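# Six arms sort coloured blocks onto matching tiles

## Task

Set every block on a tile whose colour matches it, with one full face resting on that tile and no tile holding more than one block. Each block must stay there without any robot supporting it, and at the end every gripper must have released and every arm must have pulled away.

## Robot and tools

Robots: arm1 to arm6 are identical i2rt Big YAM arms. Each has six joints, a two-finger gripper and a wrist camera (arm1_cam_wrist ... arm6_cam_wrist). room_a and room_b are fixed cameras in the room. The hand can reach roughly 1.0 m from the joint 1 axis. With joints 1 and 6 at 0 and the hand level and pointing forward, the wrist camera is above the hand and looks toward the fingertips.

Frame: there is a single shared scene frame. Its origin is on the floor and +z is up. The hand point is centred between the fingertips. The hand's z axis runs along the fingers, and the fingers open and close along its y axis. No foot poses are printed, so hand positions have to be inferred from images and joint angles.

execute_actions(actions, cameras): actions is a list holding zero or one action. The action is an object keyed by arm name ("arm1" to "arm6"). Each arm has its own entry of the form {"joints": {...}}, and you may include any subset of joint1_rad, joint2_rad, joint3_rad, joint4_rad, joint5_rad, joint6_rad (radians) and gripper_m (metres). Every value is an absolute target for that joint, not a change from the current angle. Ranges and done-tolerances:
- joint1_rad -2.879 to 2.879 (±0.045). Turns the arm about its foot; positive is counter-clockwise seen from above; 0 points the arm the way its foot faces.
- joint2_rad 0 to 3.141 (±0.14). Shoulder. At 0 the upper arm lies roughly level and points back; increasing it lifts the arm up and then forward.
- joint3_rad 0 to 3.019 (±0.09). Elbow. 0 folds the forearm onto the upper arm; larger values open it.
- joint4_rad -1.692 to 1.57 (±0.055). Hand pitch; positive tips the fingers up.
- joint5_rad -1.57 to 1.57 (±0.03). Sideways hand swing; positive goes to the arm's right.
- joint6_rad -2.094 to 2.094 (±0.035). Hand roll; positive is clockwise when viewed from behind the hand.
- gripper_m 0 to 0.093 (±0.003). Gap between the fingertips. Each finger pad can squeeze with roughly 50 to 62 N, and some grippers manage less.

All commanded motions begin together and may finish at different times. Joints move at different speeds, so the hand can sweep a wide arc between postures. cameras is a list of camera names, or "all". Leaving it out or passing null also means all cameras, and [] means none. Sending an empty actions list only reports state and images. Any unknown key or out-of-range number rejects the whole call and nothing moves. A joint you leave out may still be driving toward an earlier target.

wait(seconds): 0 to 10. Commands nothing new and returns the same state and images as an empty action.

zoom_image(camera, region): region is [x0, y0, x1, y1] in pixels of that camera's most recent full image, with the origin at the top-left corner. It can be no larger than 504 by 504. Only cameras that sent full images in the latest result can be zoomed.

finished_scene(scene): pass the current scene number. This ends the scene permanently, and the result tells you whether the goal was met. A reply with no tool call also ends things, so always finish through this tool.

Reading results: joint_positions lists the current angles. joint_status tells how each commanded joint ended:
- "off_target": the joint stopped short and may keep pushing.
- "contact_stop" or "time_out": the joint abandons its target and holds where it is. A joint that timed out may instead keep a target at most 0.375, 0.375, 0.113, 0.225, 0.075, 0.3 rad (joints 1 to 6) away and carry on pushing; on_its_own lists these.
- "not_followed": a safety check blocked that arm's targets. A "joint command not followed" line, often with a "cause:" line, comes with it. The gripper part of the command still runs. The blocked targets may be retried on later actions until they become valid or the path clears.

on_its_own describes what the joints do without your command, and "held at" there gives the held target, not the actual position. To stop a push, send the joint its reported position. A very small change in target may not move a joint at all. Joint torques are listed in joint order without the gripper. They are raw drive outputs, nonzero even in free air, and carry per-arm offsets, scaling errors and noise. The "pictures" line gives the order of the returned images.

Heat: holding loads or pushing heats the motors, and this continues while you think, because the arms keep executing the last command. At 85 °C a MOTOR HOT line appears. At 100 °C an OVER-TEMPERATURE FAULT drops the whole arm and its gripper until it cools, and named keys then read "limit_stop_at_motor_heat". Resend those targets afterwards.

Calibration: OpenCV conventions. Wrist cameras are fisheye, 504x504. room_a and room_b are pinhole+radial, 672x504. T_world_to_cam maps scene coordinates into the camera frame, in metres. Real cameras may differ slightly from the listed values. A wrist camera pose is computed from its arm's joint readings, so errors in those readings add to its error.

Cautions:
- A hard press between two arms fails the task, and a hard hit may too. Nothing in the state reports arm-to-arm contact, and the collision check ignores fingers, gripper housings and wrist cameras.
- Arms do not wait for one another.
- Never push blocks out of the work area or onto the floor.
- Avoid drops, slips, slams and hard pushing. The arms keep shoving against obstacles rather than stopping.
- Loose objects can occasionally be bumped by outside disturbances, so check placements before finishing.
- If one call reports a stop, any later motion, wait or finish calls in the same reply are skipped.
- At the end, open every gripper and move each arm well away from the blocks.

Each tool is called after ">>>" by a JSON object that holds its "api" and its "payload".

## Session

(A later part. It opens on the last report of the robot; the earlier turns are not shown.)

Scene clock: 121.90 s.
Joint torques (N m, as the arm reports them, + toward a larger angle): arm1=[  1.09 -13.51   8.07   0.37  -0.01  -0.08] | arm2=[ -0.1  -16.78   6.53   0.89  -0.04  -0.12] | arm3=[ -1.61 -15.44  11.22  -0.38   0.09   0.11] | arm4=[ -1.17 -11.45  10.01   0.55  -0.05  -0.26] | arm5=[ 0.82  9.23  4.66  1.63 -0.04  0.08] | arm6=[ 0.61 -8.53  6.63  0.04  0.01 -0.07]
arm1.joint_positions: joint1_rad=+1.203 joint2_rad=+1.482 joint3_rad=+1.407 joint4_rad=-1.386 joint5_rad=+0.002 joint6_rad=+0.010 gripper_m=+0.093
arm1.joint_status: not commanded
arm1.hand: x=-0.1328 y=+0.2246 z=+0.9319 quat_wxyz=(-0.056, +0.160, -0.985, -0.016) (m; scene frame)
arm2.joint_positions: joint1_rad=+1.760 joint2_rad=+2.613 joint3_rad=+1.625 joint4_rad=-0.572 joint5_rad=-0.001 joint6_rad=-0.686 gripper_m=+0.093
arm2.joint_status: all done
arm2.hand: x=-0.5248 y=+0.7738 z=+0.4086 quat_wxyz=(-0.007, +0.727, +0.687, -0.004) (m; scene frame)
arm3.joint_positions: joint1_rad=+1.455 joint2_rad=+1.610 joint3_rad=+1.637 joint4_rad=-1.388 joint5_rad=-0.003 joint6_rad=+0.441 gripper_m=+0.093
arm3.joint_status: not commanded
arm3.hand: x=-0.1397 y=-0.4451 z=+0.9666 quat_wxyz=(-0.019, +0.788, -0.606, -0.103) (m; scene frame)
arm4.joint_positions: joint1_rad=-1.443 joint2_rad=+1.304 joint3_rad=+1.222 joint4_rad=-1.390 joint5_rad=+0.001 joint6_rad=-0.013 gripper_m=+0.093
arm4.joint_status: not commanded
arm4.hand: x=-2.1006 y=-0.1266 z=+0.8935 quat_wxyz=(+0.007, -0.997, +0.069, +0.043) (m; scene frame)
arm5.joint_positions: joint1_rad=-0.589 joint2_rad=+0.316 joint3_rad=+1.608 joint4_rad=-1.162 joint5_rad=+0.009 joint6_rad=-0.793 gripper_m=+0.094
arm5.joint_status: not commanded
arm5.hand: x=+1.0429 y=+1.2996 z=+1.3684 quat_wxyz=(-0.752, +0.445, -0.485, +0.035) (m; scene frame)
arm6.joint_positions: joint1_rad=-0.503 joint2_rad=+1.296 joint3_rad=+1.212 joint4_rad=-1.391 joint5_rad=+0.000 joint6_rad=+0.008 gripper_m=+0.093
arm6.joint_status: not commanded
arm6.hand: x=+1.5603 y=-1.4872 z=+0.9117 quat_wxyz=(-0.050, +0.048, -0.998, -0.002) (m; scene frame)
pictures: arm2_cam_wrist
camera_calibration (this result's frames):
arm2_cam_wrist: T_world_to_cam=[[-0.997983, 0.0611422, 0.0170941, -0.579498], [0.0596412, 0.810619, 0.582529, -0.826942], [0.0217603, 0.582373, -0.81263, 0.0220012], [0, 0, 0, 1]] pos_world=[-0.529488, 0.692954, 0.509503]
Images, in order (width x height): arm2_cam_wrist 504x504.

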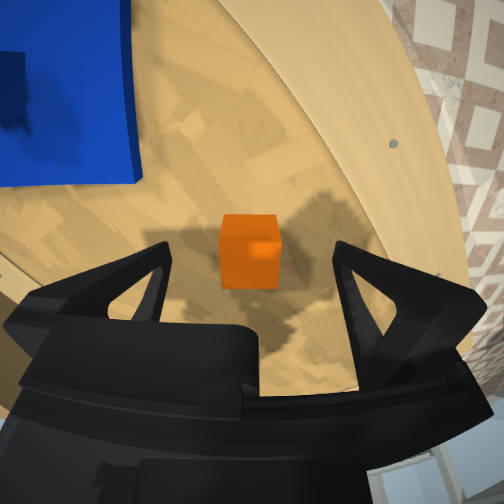

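>>> {"api": "execute_actions", "payload": {"actions": [{"arm2":{"joints":{"joint2_rad":2.655,"joint4_rad":-0.545}}}], "cameras": ["arm2_cam_wrist"]}}

Scene clock: 124.97 s.
Joint torques (N m, as the arm reports them, + toward a larger angle): arm1=[  0.95 -13.5    8.05   0.31  -0.02  -0.08] | arm2=[ -0.16 -14.82   6.38   1.19  -0.04  -0.12] | arm3=[ -1.64 -15.46  11.22  -0.38   0.09   0.11] | arm4=[ -1.14 -11.35  10.01   0.61  -0.05  -0.26] | arm5=[ 0.65  9.3   4.65  1.66 -0.05  0.08] | arm6=[ 0.46 -8.64  6.67  0.12  0.04 -0.08]
arm1.joint_positions: joint1_rad=+1.203 joint2_rad=+1.482 joint3_rad=+1.407 joint4_rad=-1.386 joint5_rad=+0.002 joint6_rad=+0.010 gripper_m=+0.093
arm1.joint_status: not commanded
arm1.hand: x=-0.1328 y=+0.2246 z=+0.9319 quat_wxyz=(-0.056, +0.160, -0.985, -0.016) (m; scene frame)
arm2.joint_positions: joint1_rad=+1.760 joint2_rad=+2.629 joint3_rad=+1.625 joint4_rad=-0.558 joint5_rad=-0.001 joint6_rad=-0.686 gripper_m=+0.093
arm2.joint_status: all done
arm2.hand: x=-0.5226 y=+0.7764 z=+0.3997 quat_wxyz=(-0.007, +0.727, +0.687, -0.004) (m; scene frame)
arm3.joint_positions: joint1_rad=+1.455 joint2_rad=+1.610 joint3_rad=+1.637 joint4_rad=-1.388 joint5_rad=-0.003 joint6_rad=+0.441 gripper_m=+0.093
arm3.joint_status: not commanded
arm3.hand: x=-0.1397 y=-0.4451 z=+0.9666 quat_wxyz=(-0.019, +0.788, -0.606, -0.103) (m; scene frame)
arm4.joint_positions: joint1_rad=-1.443 joint2_rad=+1.304 joint3_rad=+1.222 joint4_rad=-1.390 joint5_rad=+0.001 joint6_rad=-0.013 gripper_m=+0.093
arm4.joint_status: not commanded
arm4.hand: x=-2.1006 y=-0.1266 z=+0.8935 quat_wxyz=(+0.007, -0.997, +0.069, +0.043) (m; scene frame)
arm5.joint_positions: joint1_rad=-0.589 joint2_rad=+0.316 joint3_rad=+1.608 joint4_rad=-1.162 joint5_rad=+0.009 joint6_rad=-0.793 gripper_m=+0.094
arm5.joint_status: not commanded
arm5.hand: x=+1.0429 y=+1.2996 z=+1.3684 quat_wxyz=(-0.752, +0.445, -0.485, +0.035) (m; scene frame)
arm6.joint_positions: joint1_rad=-0.503 joint2_rad=+1.296 joint3_rad=+1.212 joint4_rad=-1.391 joint5_rad=+0.000 joint6_rad=+0.008 gripper_m=+0.093
arm6.joint_status: not commanded
arm6.hand: x=+1.5603 y=-1.4872 z=+0.9117 quat_wxyz=(-0.050, +0.048, -0.998, -0.002) (m; scene frame)
pictures: arm2_cam_wrist
camera_calibration (this result's frames):
arm2_cam_wrist: T_world_to_cam=[[-0.997998, 0.0611463, 0.0161333, -0.576939], [0.0590582, 0.809962, 0.583501, -0.824168], [0.0226115, 0.583286, -0.811952, 0.0126705], [0, 0, 0, 1]] pos_world=[-0.527397, 0.695432, 0.500499]
Images, in order (width x height): arm2_cam_wrist 504x504.

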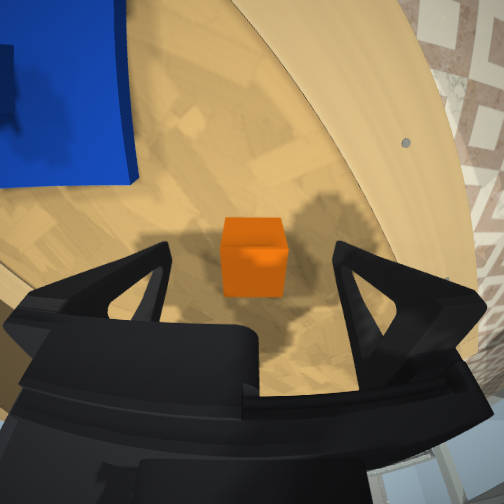

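>>> {"api": "execute_actions", "payload": {"actions": [{"arm2":{"joints":{"gripper_m":0.015}}}], "cameras": []}}

>>> {"api": "execute_actions", "payload": {"actions": [{"arm2":{"joints":{"joint2_rad":2.3,"joint4_rad":-0.88}}}], "cameras": []}}

>>> {"api": "execute_actions", "payload": {"actions": [{"arm2":{"joints":{"joint1_rad":-2.06,"joint2_rad":2.2,"joint3_rad":1.46,"joint4_rad":-0.83,"joint6_rad":0}}}], "cameras": ["arm2_cam_wrist"]}}

Scene clock: 128.03 s.
Joint torques (N m, as the arm reports them, + toward a larger angle): arm1=[  1.05 -13.45   8.02   0.35  -0.01  -0.08] | arm2=[  0.01 -14.69   6.36   1.2   -0.04  -0.11] | arm3=[ -1.61 -15.47  11.22  -0.38   0.09   0.11] | arm4=[ -1.24 -11.3   10.03   0.58  -0.04  -0.26] | arm5=[ 0.64  9.28  4.67  1.66 -0.05  0.07] | arm6=[ 0.74 -8.67  6.76  0.03  0.02 -0.09]
arm1.joint_positions: joint1_rad=+1.203 joint2_rad=+1.482 joint3_rad=+1.407 joint4_rad=-1.386 joint5_rad=+0.002 joint6_rad=+0.010 gripper_m=+0.093
arm1.joint_status: not commanded
arm1.hand: x=-0.1328 y=+0.2246 z=+0.9319 quat_wxyz=(-0.056, +0.160, -0.985, -0.016) (m; scene frame)
arm2.joint_positions: joint1_rad=+1.760 joint2_rad=+2.629 joint3_rad=+1.625 joint4_rad=-0.558 joint5_rad=-0.001 joint6_rad=-0.686 gripper_m=+0.031
arm2.joint_status: gripper_m off_target (ended at +0.031, target +0.015)
arm2.hand: x=-0.5226 y=+0.7764 z=+0.3997 quat_wxyz=(-0.007, +0.727, +0.687, -0.004) (m; scene frame)
arm3.joint_positions: joint1_rad=+1.455 joint2_rad=+1.610 joint3_rad=+1.637 joint4_rad=-1.388 joint5_rad=-0.003 joint6_rad=+0.441 gripper_m=+0.093
arm3.joint_status: not commanded
arm3.hand: x=-0.1397 y=-0.4451 z=+0.9666 quat_wxyz=(-0.019, +0.788, -0.606, -0.103) (m; scene frame)
arm4.joint_positions: joint1_rad=-1.443 joint2_rad=+1.304 joint3_rad=+1.222 joint4_rad=-1.390 joint5_rad=+0.001 joint6_rad=-0.013 gripper_m=+0.093
arm4.joint_status: not commanded
arm4.hand: x=-2.1006 y=-0.1266 z=+0.8935 quat_wxyz=(+0.007, -0.997, +0.069, +0.043) (m; scene frame)
arm5.joint_positions: joint1_rad=-0.589 joint2_rad=+0.316 joint3_rad=+1.608 joint4_rad=-1.162 joint5_rad=+0.009 joint6_rad=-0.793 gripper_m=+0.094
arm5.joint_status: not commanded
arm5.hand: x=+1.0429 y=+1.2996 z=+1.3684 quat_wxyz=(-0.752, +0.445, -0.485, +0.035) (m; scene frame)
arm6.joint_positions: joint1_rad=-0.503 joint2_rad=+1.296 joint3_rad=+1.212 joint4_rad=-1.391 joint5_rad=+0.000 joint6_rad=+0.008 gripper_m=+0.093
arm6.joint_status: not commanded
arm6.hand: x=+1.5603 y=-1.4872 z=+0.9117 quat_wxyz=(-0.050, +0.048, -0.998, -0.002) (m; scene frame)
pictures: none
No camera images: the call's "cameras" was empty. Leave "cameras" out to get every camera's image.

Scene clock: 129.47 s.
Joint torques (N m, as the arm reports them, + toward a larger angle): arm1=[  1.07 -13.62   8.03   0.31  -0.01  -0.08] | arm2=[ -0.07 -15.91   8.76   0.4   -0.06  -0.11] | arm3=[ -1.57 -15.51  11.23  -0.39   0.09   0.11] | arm4=[ -1.39 -11.28  10.07   0.61  -0.03  -0.26] | arm5=[ 0.77  9.16  4.73  1.63 -0.05  0.07] | arm6=[ 0.79 -8.56  6.8  -0.03  0.02 -0.08]
arm1.joint_positions: joint1_rad=+1.203 joint2_rad=+1.482 joint3_rad=+1.407 joint4_rad=-1.386 joint5_rad=+0.002 joint6_rad=+0.010 gripper_m=+0.093
arm1.joint_status: not commanded
arm1.hand: x=-0.1328 y=+0.2246 z=+0.9319 quat_wxyz=(-0.056, +0.160, -0.985, -0.016) (m; scene frame)
arm2.joint_positions: joint1_rad=+1.760 joint2_rad=+2.285 joint3_rad=+1.626 joint4_rad=-0.869 joint5_rad=-0.001 joint6_rad=-0.686 gripper_m=+0.031
arm2.joint_status: all done
arm2.hand: x=-0.5486 y=+0.7437 z=+0.6029 quat_wxyz=(-0.006, +0.726, +0.687, -0.020) (m; scene frame)
arm3.joint_positions: joint1_rad=+1.455 joint2_rad=+1.610 joint3_rad=+1.637 joint4_rad=-1.388 joint5_rad=-0.003 joint6_rad=+0.441 gripper_m=+0.093
arm3.joint_status: not commanded
arm3.hand: x=-0.1397 y=-0.4451 z=+0.9666 quat_wxyz=(-0.019, +0.788, -0.606, -0.103) (m; scene frame)
arm4.joint_positions: joint1_rad=-1.443 joint2_rad=+1.304 joint3_rad=+1.222 joint4_rad=-1.390 joint5_rad=+0.001 joint6_rad=-0.013 gripper_m=+0.093
arm4.joint_status: not commanded
arm4.hand: x=-2.1006 y=-0.1266 z=+0.8935 quat_wxyz=(+0.007, -0.997, +0.069, +0.043) (m; scene frame)
arm5.joint_positions: joint1_rad=-0.589 joint2_rad=+0.316 joint3_rad=+1.608 joint4_rad=-1.162 joint5_rad=+0.009 joint6_rad=-0.793 gripper_m=+0.094
arm5.joint_status: not commanded
arm5.hand: x=+1.0429 y=+1.2996 z=+1.3684 quat_wxyz=(-0.752, +0.445, -0.485, +0.035) (m; scene frame)
arm6.joint_positions: joint1_rad=-0.503 joint2_rad=+1.296 joint3_rad=+1.212 joint4_rad=-1.391 joint5_rad=+0.000 joint6_rad=+0.008 gripper_m=+0.093
arm6.joint_status: not commanded
arm6.hand: x=+1.5603 y=-1.4872 z=+0.9117 quat_wxyz=(-0.050, +0.048, -0.998, -0.002) (m; scene frame)
pictures: none
No camera images: the call's "cameras" was empty. Leave "cameras" out to get every camera's image.

Scene clock: 132.43 s.
Joint torques (N m, as the arm reports them, + toward a larger angle): arm1=[  1.02 -13.5    8.04   0.31  -0.02  -0.07] | arm2=[  1.76 -15.91   7.15   0.64  -0.09   0.18] | arm3=[ -1.61 -15.49  11.22  -0.38   0.09   0.11] | arm4=[ -1.27 -11.36  10.03   0.55  -0.05  -0.27] | arm5=[ 0.68  9.27  4.66  1.62 -0.04  0.07] | arm6=[ 0.53 -8.69  6.78  0.08  0.04 -0.07]
arm1.joint_positions: joint1_rad=+1.203 joint2_rad=+1.482 joint3_rad=+1.407 joint4_rad=-1.386 joint5_rad=+0.002 joint6_rad=+0.010 gripper_m=+0.093
arm1.joint_status: not commanded
arm1.hand: x=-0.1328 y=+0.2246 z=+0.9319 quat_wxyz=(-0.056, +0.160, -0.985, -0.016) (m; scene frame)
arm2.joint_positions: joint1_rad=-2.071 joint2_rad=+2.215 joint3_rad=+1.466 joint4_rad=-0.829 joint5_rad=+0.001 joint6_rad=-0.012 gripper_m=+0.032
arm2.joint_status: all done
arm2.hand: x=+0.4561 y=+1.2902 z=+0.5952 quat_wxyz=(+0.007, +0.076, -0.997, -0.006) (m; scene frame)
arm3.joint_positions: joint1_rad=+1.455 joint2_rad=+1.610 joint3_rad=+1.637 joint4_rad=-1.388 joint5_rad=-0.003 joint6_rad=+0.441 gripper_m=+0.093
arm3.joint_status: not commanded
arm3.hand: x=-0.1397 y=-0.4451 z=+0.9666 quat_wxyz=(-0.019, +0.788, -0.606, -0.103) (m; scene frame)
arm4.joint_positions: joint1_rad=-1.443 joint2_rad=+1.304 joint3_rad=+1.222 joint4_rad=-1.390 joint5_rad=+0.001 joint6_rad=-0.013 gripper_m=+0.093
arm4.joint_status: not commanded
arm4.hand: x=-2.1006 y=-0.1266 z=+0.8935 quat_wxyz=(+0.007, -0.997, +0.069, +0.043) (m; scene frame)
arm5.joint_positions: joint1_rad=-0.589 joint2_rad=+0.316 joint3_rad=+1.608 joint4_rad=-1.162 joint5_rad=+0.009 joint6_rad=-0.793 gripper_m=+0.094
arm5.joint_status: not commanded
arm5.hand: x=+1.0429 y=+1.2996 z=+1.3684 quat_wxyz=(-0.752, +0.445, -0.485, +0.035) (m; scene frame)
arm6.joint_positions: joint1_rad=-0.503 joint2_rad=+1.296 joint3_rad=+1.212 joint4_rad=-1.391 joint5_rad=+0.000 joint6_rad=+0.008 gripper_m=+0.093
arm6.joint_status: not commanded
arm6.hand: x=+1.5603 y=-1.4872 z=+0.9117 quat_wxyz=(-0.050, +0.048, -0.998, -0.002) (m; scene frame)
pictures: arm2_cam_wrist
camera_calibration (this result's frames):
arm2_cam_wrist: T_world_to_cam=[[0.146081, -0.989211, -0.0110834, 1.21486], [-0.796504, -0.124253, 0.591728, 0.178402], [-0.586721, -0.0776123, -0.806061, 0.976713], [0, 0, 0, 1]] pos_world=[0.537688, 1.29972, 0.695189]
Images, in order (width x height): arm2_cam_wrist 504x504.

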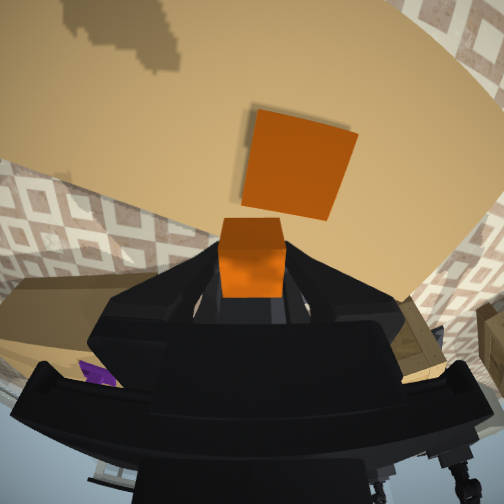

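>>> {"api": "execute_actions", "payload": {"actions": [{"arm2":{"joints":{"joint1_rad":-2.172,"joint2_rad":2.54,"joint3_rad":1.565,"joint4_rad":-0.565,"joint6_rad":0.12}}}], "cameras": ["arm2_cam_wrist"]}}

>>> {"api": "execute_actions", "payload": {"actions": [{"arm2":{"joints":{"joint2_rad":2.6,"joint4_rad":-0.535}}}], "cameras": ["arm2_cam_wrist"]}}

Scene clock: 136.43 s.
Joint torques (N m, as the arm reports them, + toward a larger angle): arm1=[  0.99 -13.53   8.03   0.29  -0.02  -0.08] | arm2=[  1.74 -17.11   7.08   1.11  -0.06   0.2 ] | arm3=[ -1.61 -15.46  11.22  -0.39   0.09   0.11] | arm4=[ -1.28 -11.51  10.02   0.55  -0.05  -0.26] | arm5=[ 0.8   9.24  4.7   1.67 -0.04  0.08] | arm6=[ 0.61 -8.76  6.74  0.06  0.01 -0.08]
arm1.joint_positions: joint1_rad=+1.203 joint2_rad=+1.482 joint3_rad=+1.407 joint4_rad=-1.386 joint5_rad=+0.002 joint6_rad=+0.010 gripper_m=+0.093
arm1.joint_status: not commanded
arm1.hand: x=-0.1328 y=+0.2246 z=+0.9319 quat_wxyz=(-0.056, +0.160, -0.985, -0.016) (m; scene frame)
arm2.joint_positions: joint1_rad=-2.183 joint2_rad=+2.556 joint3_rad=+1.550 joint4_rad=-0.577 joint5_rad=+0.001 joint6_rad=+0.106 gripper_m=+0.032
arm2.joint_status: all done
arm2.hand: x=+0.4544 y=+1.2273 z=+0.4222 quat_wxyz=(+0.011, -0.040, -0.999, -0.005) (m; scene frame)
arm3.joint_positions: joint1_rad=+1.455 joint2_rad=+1.610 joint3_rad=+1.637 joint4_rad=-1.388 joint5_rad=-0.003 joint6_rad=+0.441 gripper_m=+0.093
arm3.joint_status: not commanded
arm3.hand: x=-0.1397 y=-0.4451 z=+0.9666 quat_wxyz=(-0.019, +0.788, -0.606, -0.103) (m; scene frame)
arm4.joint_positions: joint1_rad=-1.443 joint2_rad=+1.304 joint3_rad=+1.222 joint4_rad=-1.390 joint5_rad=+0.001 joint6_rad=-0.013 gripper_m=+0.093
arm4.joint_status: not commanded
arm4.hand: x=-2.1006 y=-0.1266 z=+0.8935 quat_wxyz=(+0.007, -0.997, +0.069, +0.043) (m; scene frame)
arm5.joint_positions: joint1_rad=-0.589 joint2_rad=+0.316 joint3_rad=+1.608 joint4_rad=-1.162 joint5_rad=+0.009 joint6_rad=-0.793 gripper_m=+0.094
arm5.joint_status: not commanded
arm5.hand: x=+1.0429 y=+1.2996 z=+1.3684 quat_wxyz=(-0.752, +0.445, -0.485, +0.035) (m; scene frame)
arm6.joint_positions: joint1_rad=-0.503 joint2_rad=+1.296 joint3_rad=+1.212 joint4_rad=-1.391 joint5_rad=+0.000 joint6_rad=+0.008 gripper_m=+0.093
arm6.joint_status: not commanded
arm6.hand: x=+1.5603 y=-1.4872 z=+0.9117 quat_wxyz=(-0.050, +0.048, -0.998, -0.002) (m; scene frame)
pictures: arm2_cam_wrist
camera_calibration (this result's frames):
arm2_cam_wrist: T_world_to_cam=[[-0.0836708, -0.99646, -0.00811856, 1.26303], [-0.798877, 0.0622057, 0.59827, 0.0411573], [-0.595647, 0.0565434, -0.801254, 0.668793], [0, 0, 0, 1]] pos_world=[0.536923, 1.21818, 0.521504]
Images, in order (width x height): arm2_cam_wrist 504x504.

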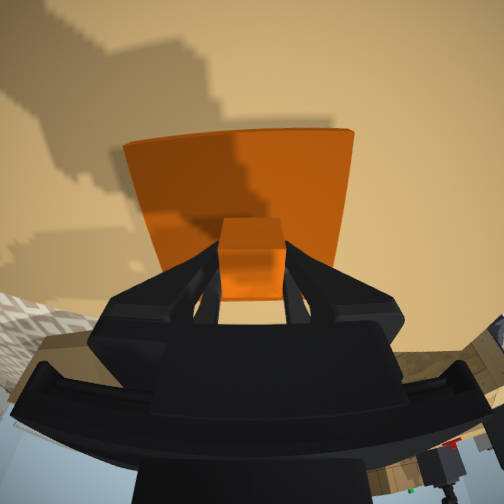

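Scene clock: 137.37 s.
Joint torques (N m, as the arm reports them, + toward a larger angle): arm1=[  1.1  -13.58   8.04   0.28   0.    -0.07] | arm2=[  1.71 -14.34   6.91   1.09  -0.06   0.19] | arm3=[ -1.67 -15.43  11.21  -0.36   0.09   0.11] | arm4=[ -1.11 -11.54  10.07   0.55  -0.04  -0.26] | arm5=[ 0.86  9.23  4.69  1.65 -0.05  0.07] | arm6=[ 0.49 -8.53  6.67  0.03  0.02 -0.08]
arm1.joint_positions: joint1_rad=+1.203 joint2_rad=+1.482 joint3_rad=+1.407 joint4_rad=-1.386 joint5_rad=+0.002 joint6_rad=+0.010 gripper_m=+0.093
arm1.joint_status: not commanded
arm1.hand: x=-0.1328 y=+0.2246 z=+0.9319 quat_wxyz=(-0.056, +0.160, -0.985, -0.016) (m; scene frame)
arm2.joint_positions: joint1_rad=-2.183 joint2_rad=+2.575 joint3_rad=+1.550 joint4_rad=-0.545 joint5_rad=+0.001 joint6_rad=+0.106 gripper_m=+0.032
arm2.joint_status: all done
arm2.hand: x=+0.4543 y=+1.2275 z=+0.4118 quat_wxyz=(+0.004, -0.040, -0.999, -0.006) (m; scene frame)
arm3.joint_positions: joint1_rad=+1.455 joint2_rad=+1.610 joint3_rad=+1.637 joint4_rad=-1.388 joint5_rad=-0.003 joint6_rad=+0.441 gripper_m=+0.093
arm3.joint_status: not commanded
arm3.hand: x=-0.1397 y=-0.4451 z=+0.9666 quat_wxyz=(-0.019, +0.788, -0.606, -0.103) (m; scene frame)
arm4.joint_positions: joint1_rad=-1.443 joint2_rad=+1.304 joint3_rad=+1.222 joint4_rad=-1.390 joint5_rad=+0.001 joint6_rad=-0.013 gripper_m=+0.093
arm4.joint_status: not commanded
arm4.hand: x=-2.1006 y=-0.1266 z=+0.8935 quat_wxyz=(+0.007, -0.997, +0.069, +0.043) (m; scene frame)
arm5.joint_positions: joint1_rad=-0.589 joint2_rad=+0.316 joint3_rad=+1.608 joint4_rad=-1.162 joint5_rad=+0.009 joint6_rad=-0.793 gripper_m=+0.094
arm5.joint_status: not commanded
arm5.hand: x=+1.0429 y=+1.2996 z=+1.3684 quat_wxyz=(-0.752, +0.445, -0.485, +0.035) (m; scene frame)
arm6.joint_positions: joint1_rad=-0.503 joint2_rad=+1.296 joint3_rad=+1.212 joint4_rad=-1.391 joint5_rad=+0.000 joint6_rad=+0.008 gripper_m=+0.093
arm6.joint_status: not commanded
arm6.hand: x=+1.5603 y=-1.4872 z=+0.9117 quat_wxyz=(-0.050, +0.048, -0.998, -0.002) (m; scene frame)
pictures: arm2_cam_wrist
camera_calibration (this result's frames):
arm2_cam_wrist: T_world_to_cam=[[-0.0837217, -0.996443, -0.00954647, 1.26365], [-0.806555, 0.0621349, 0.587884, 0.055085], [-0.5852, 0.0569184, -0.808889, 0.658274], [0, 0, 0, 1]] pos_world=[0.535446, 1.21827, 0.512151]
Images, in order (width x height): arm2_cam_wrist 504x504.

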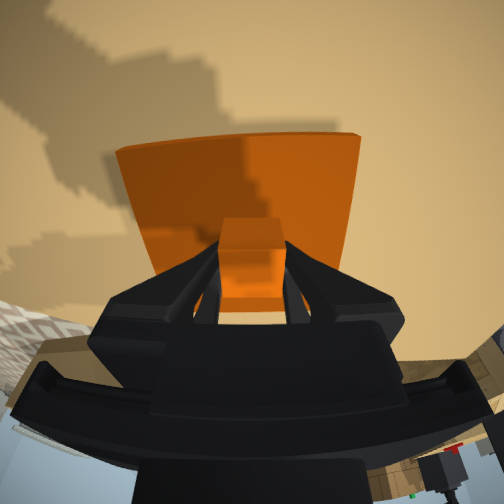

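>>> {"api": "execute_actions", "payload": {"actions": [{"arm2":{"joints":{"gripper_m":0.093}}}], "cameras": []}}

>>> {"api": "execute_actions", "payload": {"actions": [{"arm2":{"joints":{"joint2_rad":2.0,"joint4_rad":-1.1}}}], "cameras": ["arm2_cam_wrist","room_a","room_b"]}}

>>> {"api": "zoom_image", "payload": {"camera": "room_a", "region": [80, 280, 500, 490]}}

>>> {"api": "zoom_image", "payload": {"camera": "room_b", "region": [50, 260, 380, 400]}}

Scene clock: 140.47 s.
Joint torques (N m, as the arm reports them, + toward a larger angle): arm1=[  1.08 -13.6    8.04   0.35   0.    -0.08] | arm2=[  1.73 -13.83   6.95   1.06  -0.07   0.2 ] | arm3=[ -1.62 -15.42  11.22  -0.38   0.09   0.11] | arm4=[ -1.2  -11.45  10.05   0.56  -0.05  -0.25] | arm5=[ 0.79  9.27  4.66  1.64 -0.04  0.07] | arm6=[ 0.65 -8.67  6.7   0.02  0.04 -0.07]
arm1.joint_positions: joint1_rad=+1.203 joint2_rad=+1.482 joint3_rad=+1.407 joint4_rad=-1.386 joint5_rad=+0.002 joint6_rad=+0.010 gripper_m=+0.093
arm1.joint_status: not commanded
arm1.hand: x=-0.1328 y=+0.2246 z=+0.9319 quat_wxyz=(-0.056, +0.160, -0.985, -0.016) (m; scene frame)
arm2.joint_positions: joint1_rad=-2.183 joint2_rad=+2.575 joint3_rad=+1.550 joint4_rad=-0.545 joint5_rad=+0.001 joint6_rad=+0.106 gripper_m=+0.093
arm2.joint_status: all done
arm2.hand: x=+0.4543 y=+1.2275 z=+0.4118 quat_wxyz=(+0.004, -0.040, -0.999, -0.006) (m; scene frame)
arm3.joint_positions: joint1_rad=+1.455 joint2_rad=+1.610 joint3_rad=+1.637 joint4_rad=-1.388 joint5_rad=-0.003 joint6_rad=+0.441 gripper_m=+0.093
arm3.joint_status: not commanded
arm3.hand: x=-0.1397 y=-0.4451 z=+0.9666 quat_wxyz=(-0.019, +0.788, -0.606, -0.103) (m; scene frame)
arm4.joint_positions: joint1_rad=-1.443 joint2_rad=+1.304 joint3_rad=+1.222 joint4_rad=-1.390 joint5_rad=+0.001 joint6_rad=-0.013 gripper_m=+0.093
arm4.joint_status: not commanded
arm4.hand: x=-2.1006 y=-0.1266 z=+0.8935 quat_wxyz=(+0.007, -0.997, +0.069, +0.043) (m; scene frame)
arm5.joint_positions: joint1_rad=-0.589 joint2_rad=+0.316 joint3_rad=+1.608 joint4_rad=-1.162 joint5_rad=+0.009 joint6_rad=-0.793 gripper_m=+0.094
arm5.joint_status: not commanded
arm5.hand: x=+1.0429 y=+1.2996 z=+1.3684 quat_wxyz=(-0.752, +0.445, -0.485, +0.035) (m; scene frame)
arm6.joint_positions: joint1_rad=-0.503 joint2_rad=+1.296 joint3_rad=+1.212 joint4_rad=-1.391 joint5_rad=+0.000 joint6_rad=+0.008 gripper_m=+0.093
arm6.joint_status: not commanded
arm6.hand: x=+1.5603 y=-1.4872 z=+0.9117 quat_wxyz=(-0.050, +0.048, -0.998, -0.002) (m; scene frame)
pictures: none
No camera images: the call's "cameras" was empty. Leave "cameras" out to get every camera's image.

Scene clock: 142.07 s.
Joint torques (N m, as the arm reports them, + toward a larger angle): arm1=[  0.94 -13.52   8.06   0.36  -0.01  -0.08] | arm2=[  1.66 -13.68   9.95   0.32  -0.06   0.2 ] | arm3=[ -1.59 -15.48  11.21  -0.36   0.09   0.11] | arm4=[ -1.08 -11.27  10.05   0.62  -0.03  -0.26] | arm5=[ 0.76  9.21  4.67  1.65 -0.04  0.07] | arm6=[ 0.66 -8.86  6.67  0.17  0.03 -0.06]
arm1.joint_positions: joint1_rad=+1.203 joint2_rad=+1.482 joint3_rad=+1.407 joint4_rad=-1.386 joint5_rad=+0.002 joint6_rad=+0.010 gripper_m=+0.093
arm1.joint_status: not commanded
arm1.hand: x=-0.1328 y=+0.2246 z=+0.9319 quat_wxyz=(-0.056, +0.160, -0.985, -0.016) (m; scene frame)
arm2.joint_positions: joint1_rad=-2.183 joint2_rad=+1.988 joint3_rad=+1.560 joint4_rad=-1.089 joint5_rad=+0.001 joint6_rad=+0.106 gripper_m=+0.093
arm2.joint_status: all done
arm2.hand: x=+0.4792 y=+1.2238 z=+0.7526 quat_wxyz=(-0.022, -0.040, -0.999, -0.007) (m; scene frame)
arm3.joint_positions: joint1_rad=+1.455 joint2_rad=+1.610 joint3_rad=+1.637 joint4_rad=-1.388 joint5_rad=-0.003 joint6_rad=+0.441 gripper_m=+0.093
arm3.joint_status: not commanded
arm3.hand: x=-0.1397 y=-0.4451 z=+0.9666 quat_wxyz=(-0.019, +0.788, -0.606, -0.103) (m; scene frame)
arm4.joint_positions: joint1_rad=-1.443 joint2_rad=+1.304 joint3_rad=+1.222 joint4_rad=-1.390 joint5_rad=+0.001 joint6_rad=-0.013 gripper_m=+0.093
arm4.joint_status: not commanded
arm4.hand: x=-2.1006 y=-0.1266 z=+0.8935 quat_wxyz=(+0.007, -0.997, +0.069, +0.043) (m; scene frame)
arm5.joint_positions: joint1_rad=-0.589 joint2_rad=+0.316 joint3_rad=+1.608 joint4_rad=-1.162 joint5_rad=+0.009 joint6_rad=-0.793 gripper_m=+0.094
arm5.joint_status: not commanded
arm5.hand: x=+1.0429 y=+1.2996 z=+1.3684 quat_wxyz=(-0.752, +0.445, -0.485, +0.035) (m; scene frame)
arm6.joint_positions: joint1_rad=-0.503 joint2_rad=+1.296 joint3_rad=+1.212 joint4_rad=-1.391 joint5_rad=+0.000 joint6_rad=+0.008 gripper_m=+0.093
arm6.joint_status: not commanded
arm6.hand: x=+1.5603 y=-1.4872 z=+0.9117 quat_wxyz=(-0.050, +0.048, -0.998, -0.002) (m; scene frame)
pictures: arm2_cam_wrist, room_a, room_b
camera_calibration (this result's frames):
arm2_cam_wrist: T_world_to_cam=[[-0.0841159, -0.996336, -0.0154458, 1.2698], [-0.836708, 0.0622043, 0.544105, -0.0776258], [-0.54115, 0.0586915, -0.838875, 0.948053], [0, 0, 0, 1]] pos_world=[0.5549, 1.21433, 0.857148]
Images, in order (width x height): arm2_cam_wrist 504x504, room_a 672x504, room_b 672x504.

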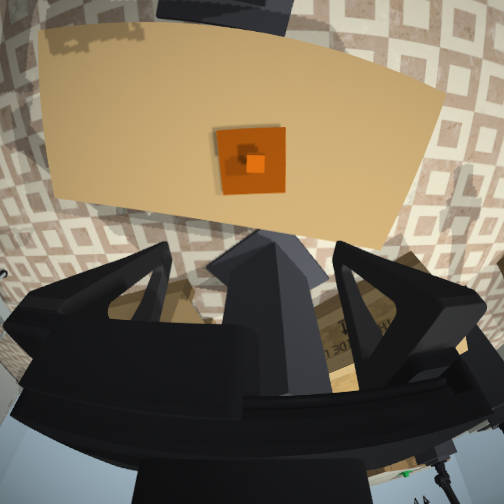

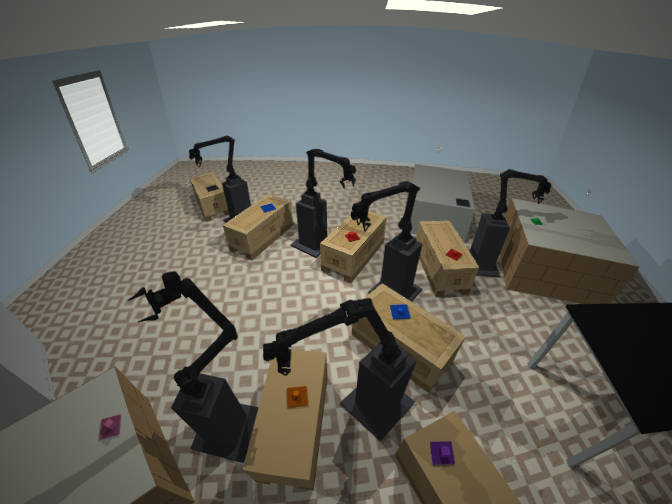

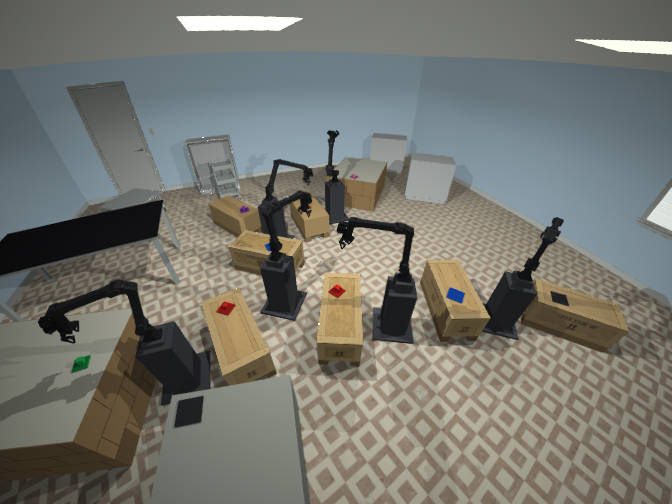

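Region (80, 280, 500, 490) of room_a's 672x504 image, scaled by 1.200, with more detail than that image has.

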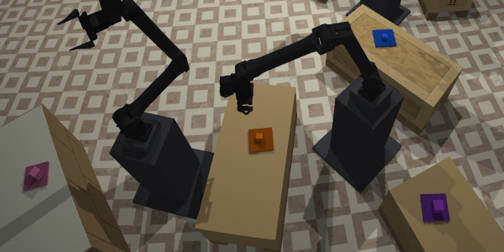

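Region (50, 260, 380, 400) of room_b's 672x504 image, scaled by 1.527, with more detail than that image has; it fills the top 214 rows of this view, and the rest is white.

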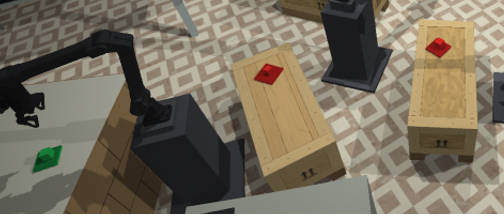

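>>> {"api": "finished_scene", "payload": {"scene": 2}}

The scene is finished: the task was done.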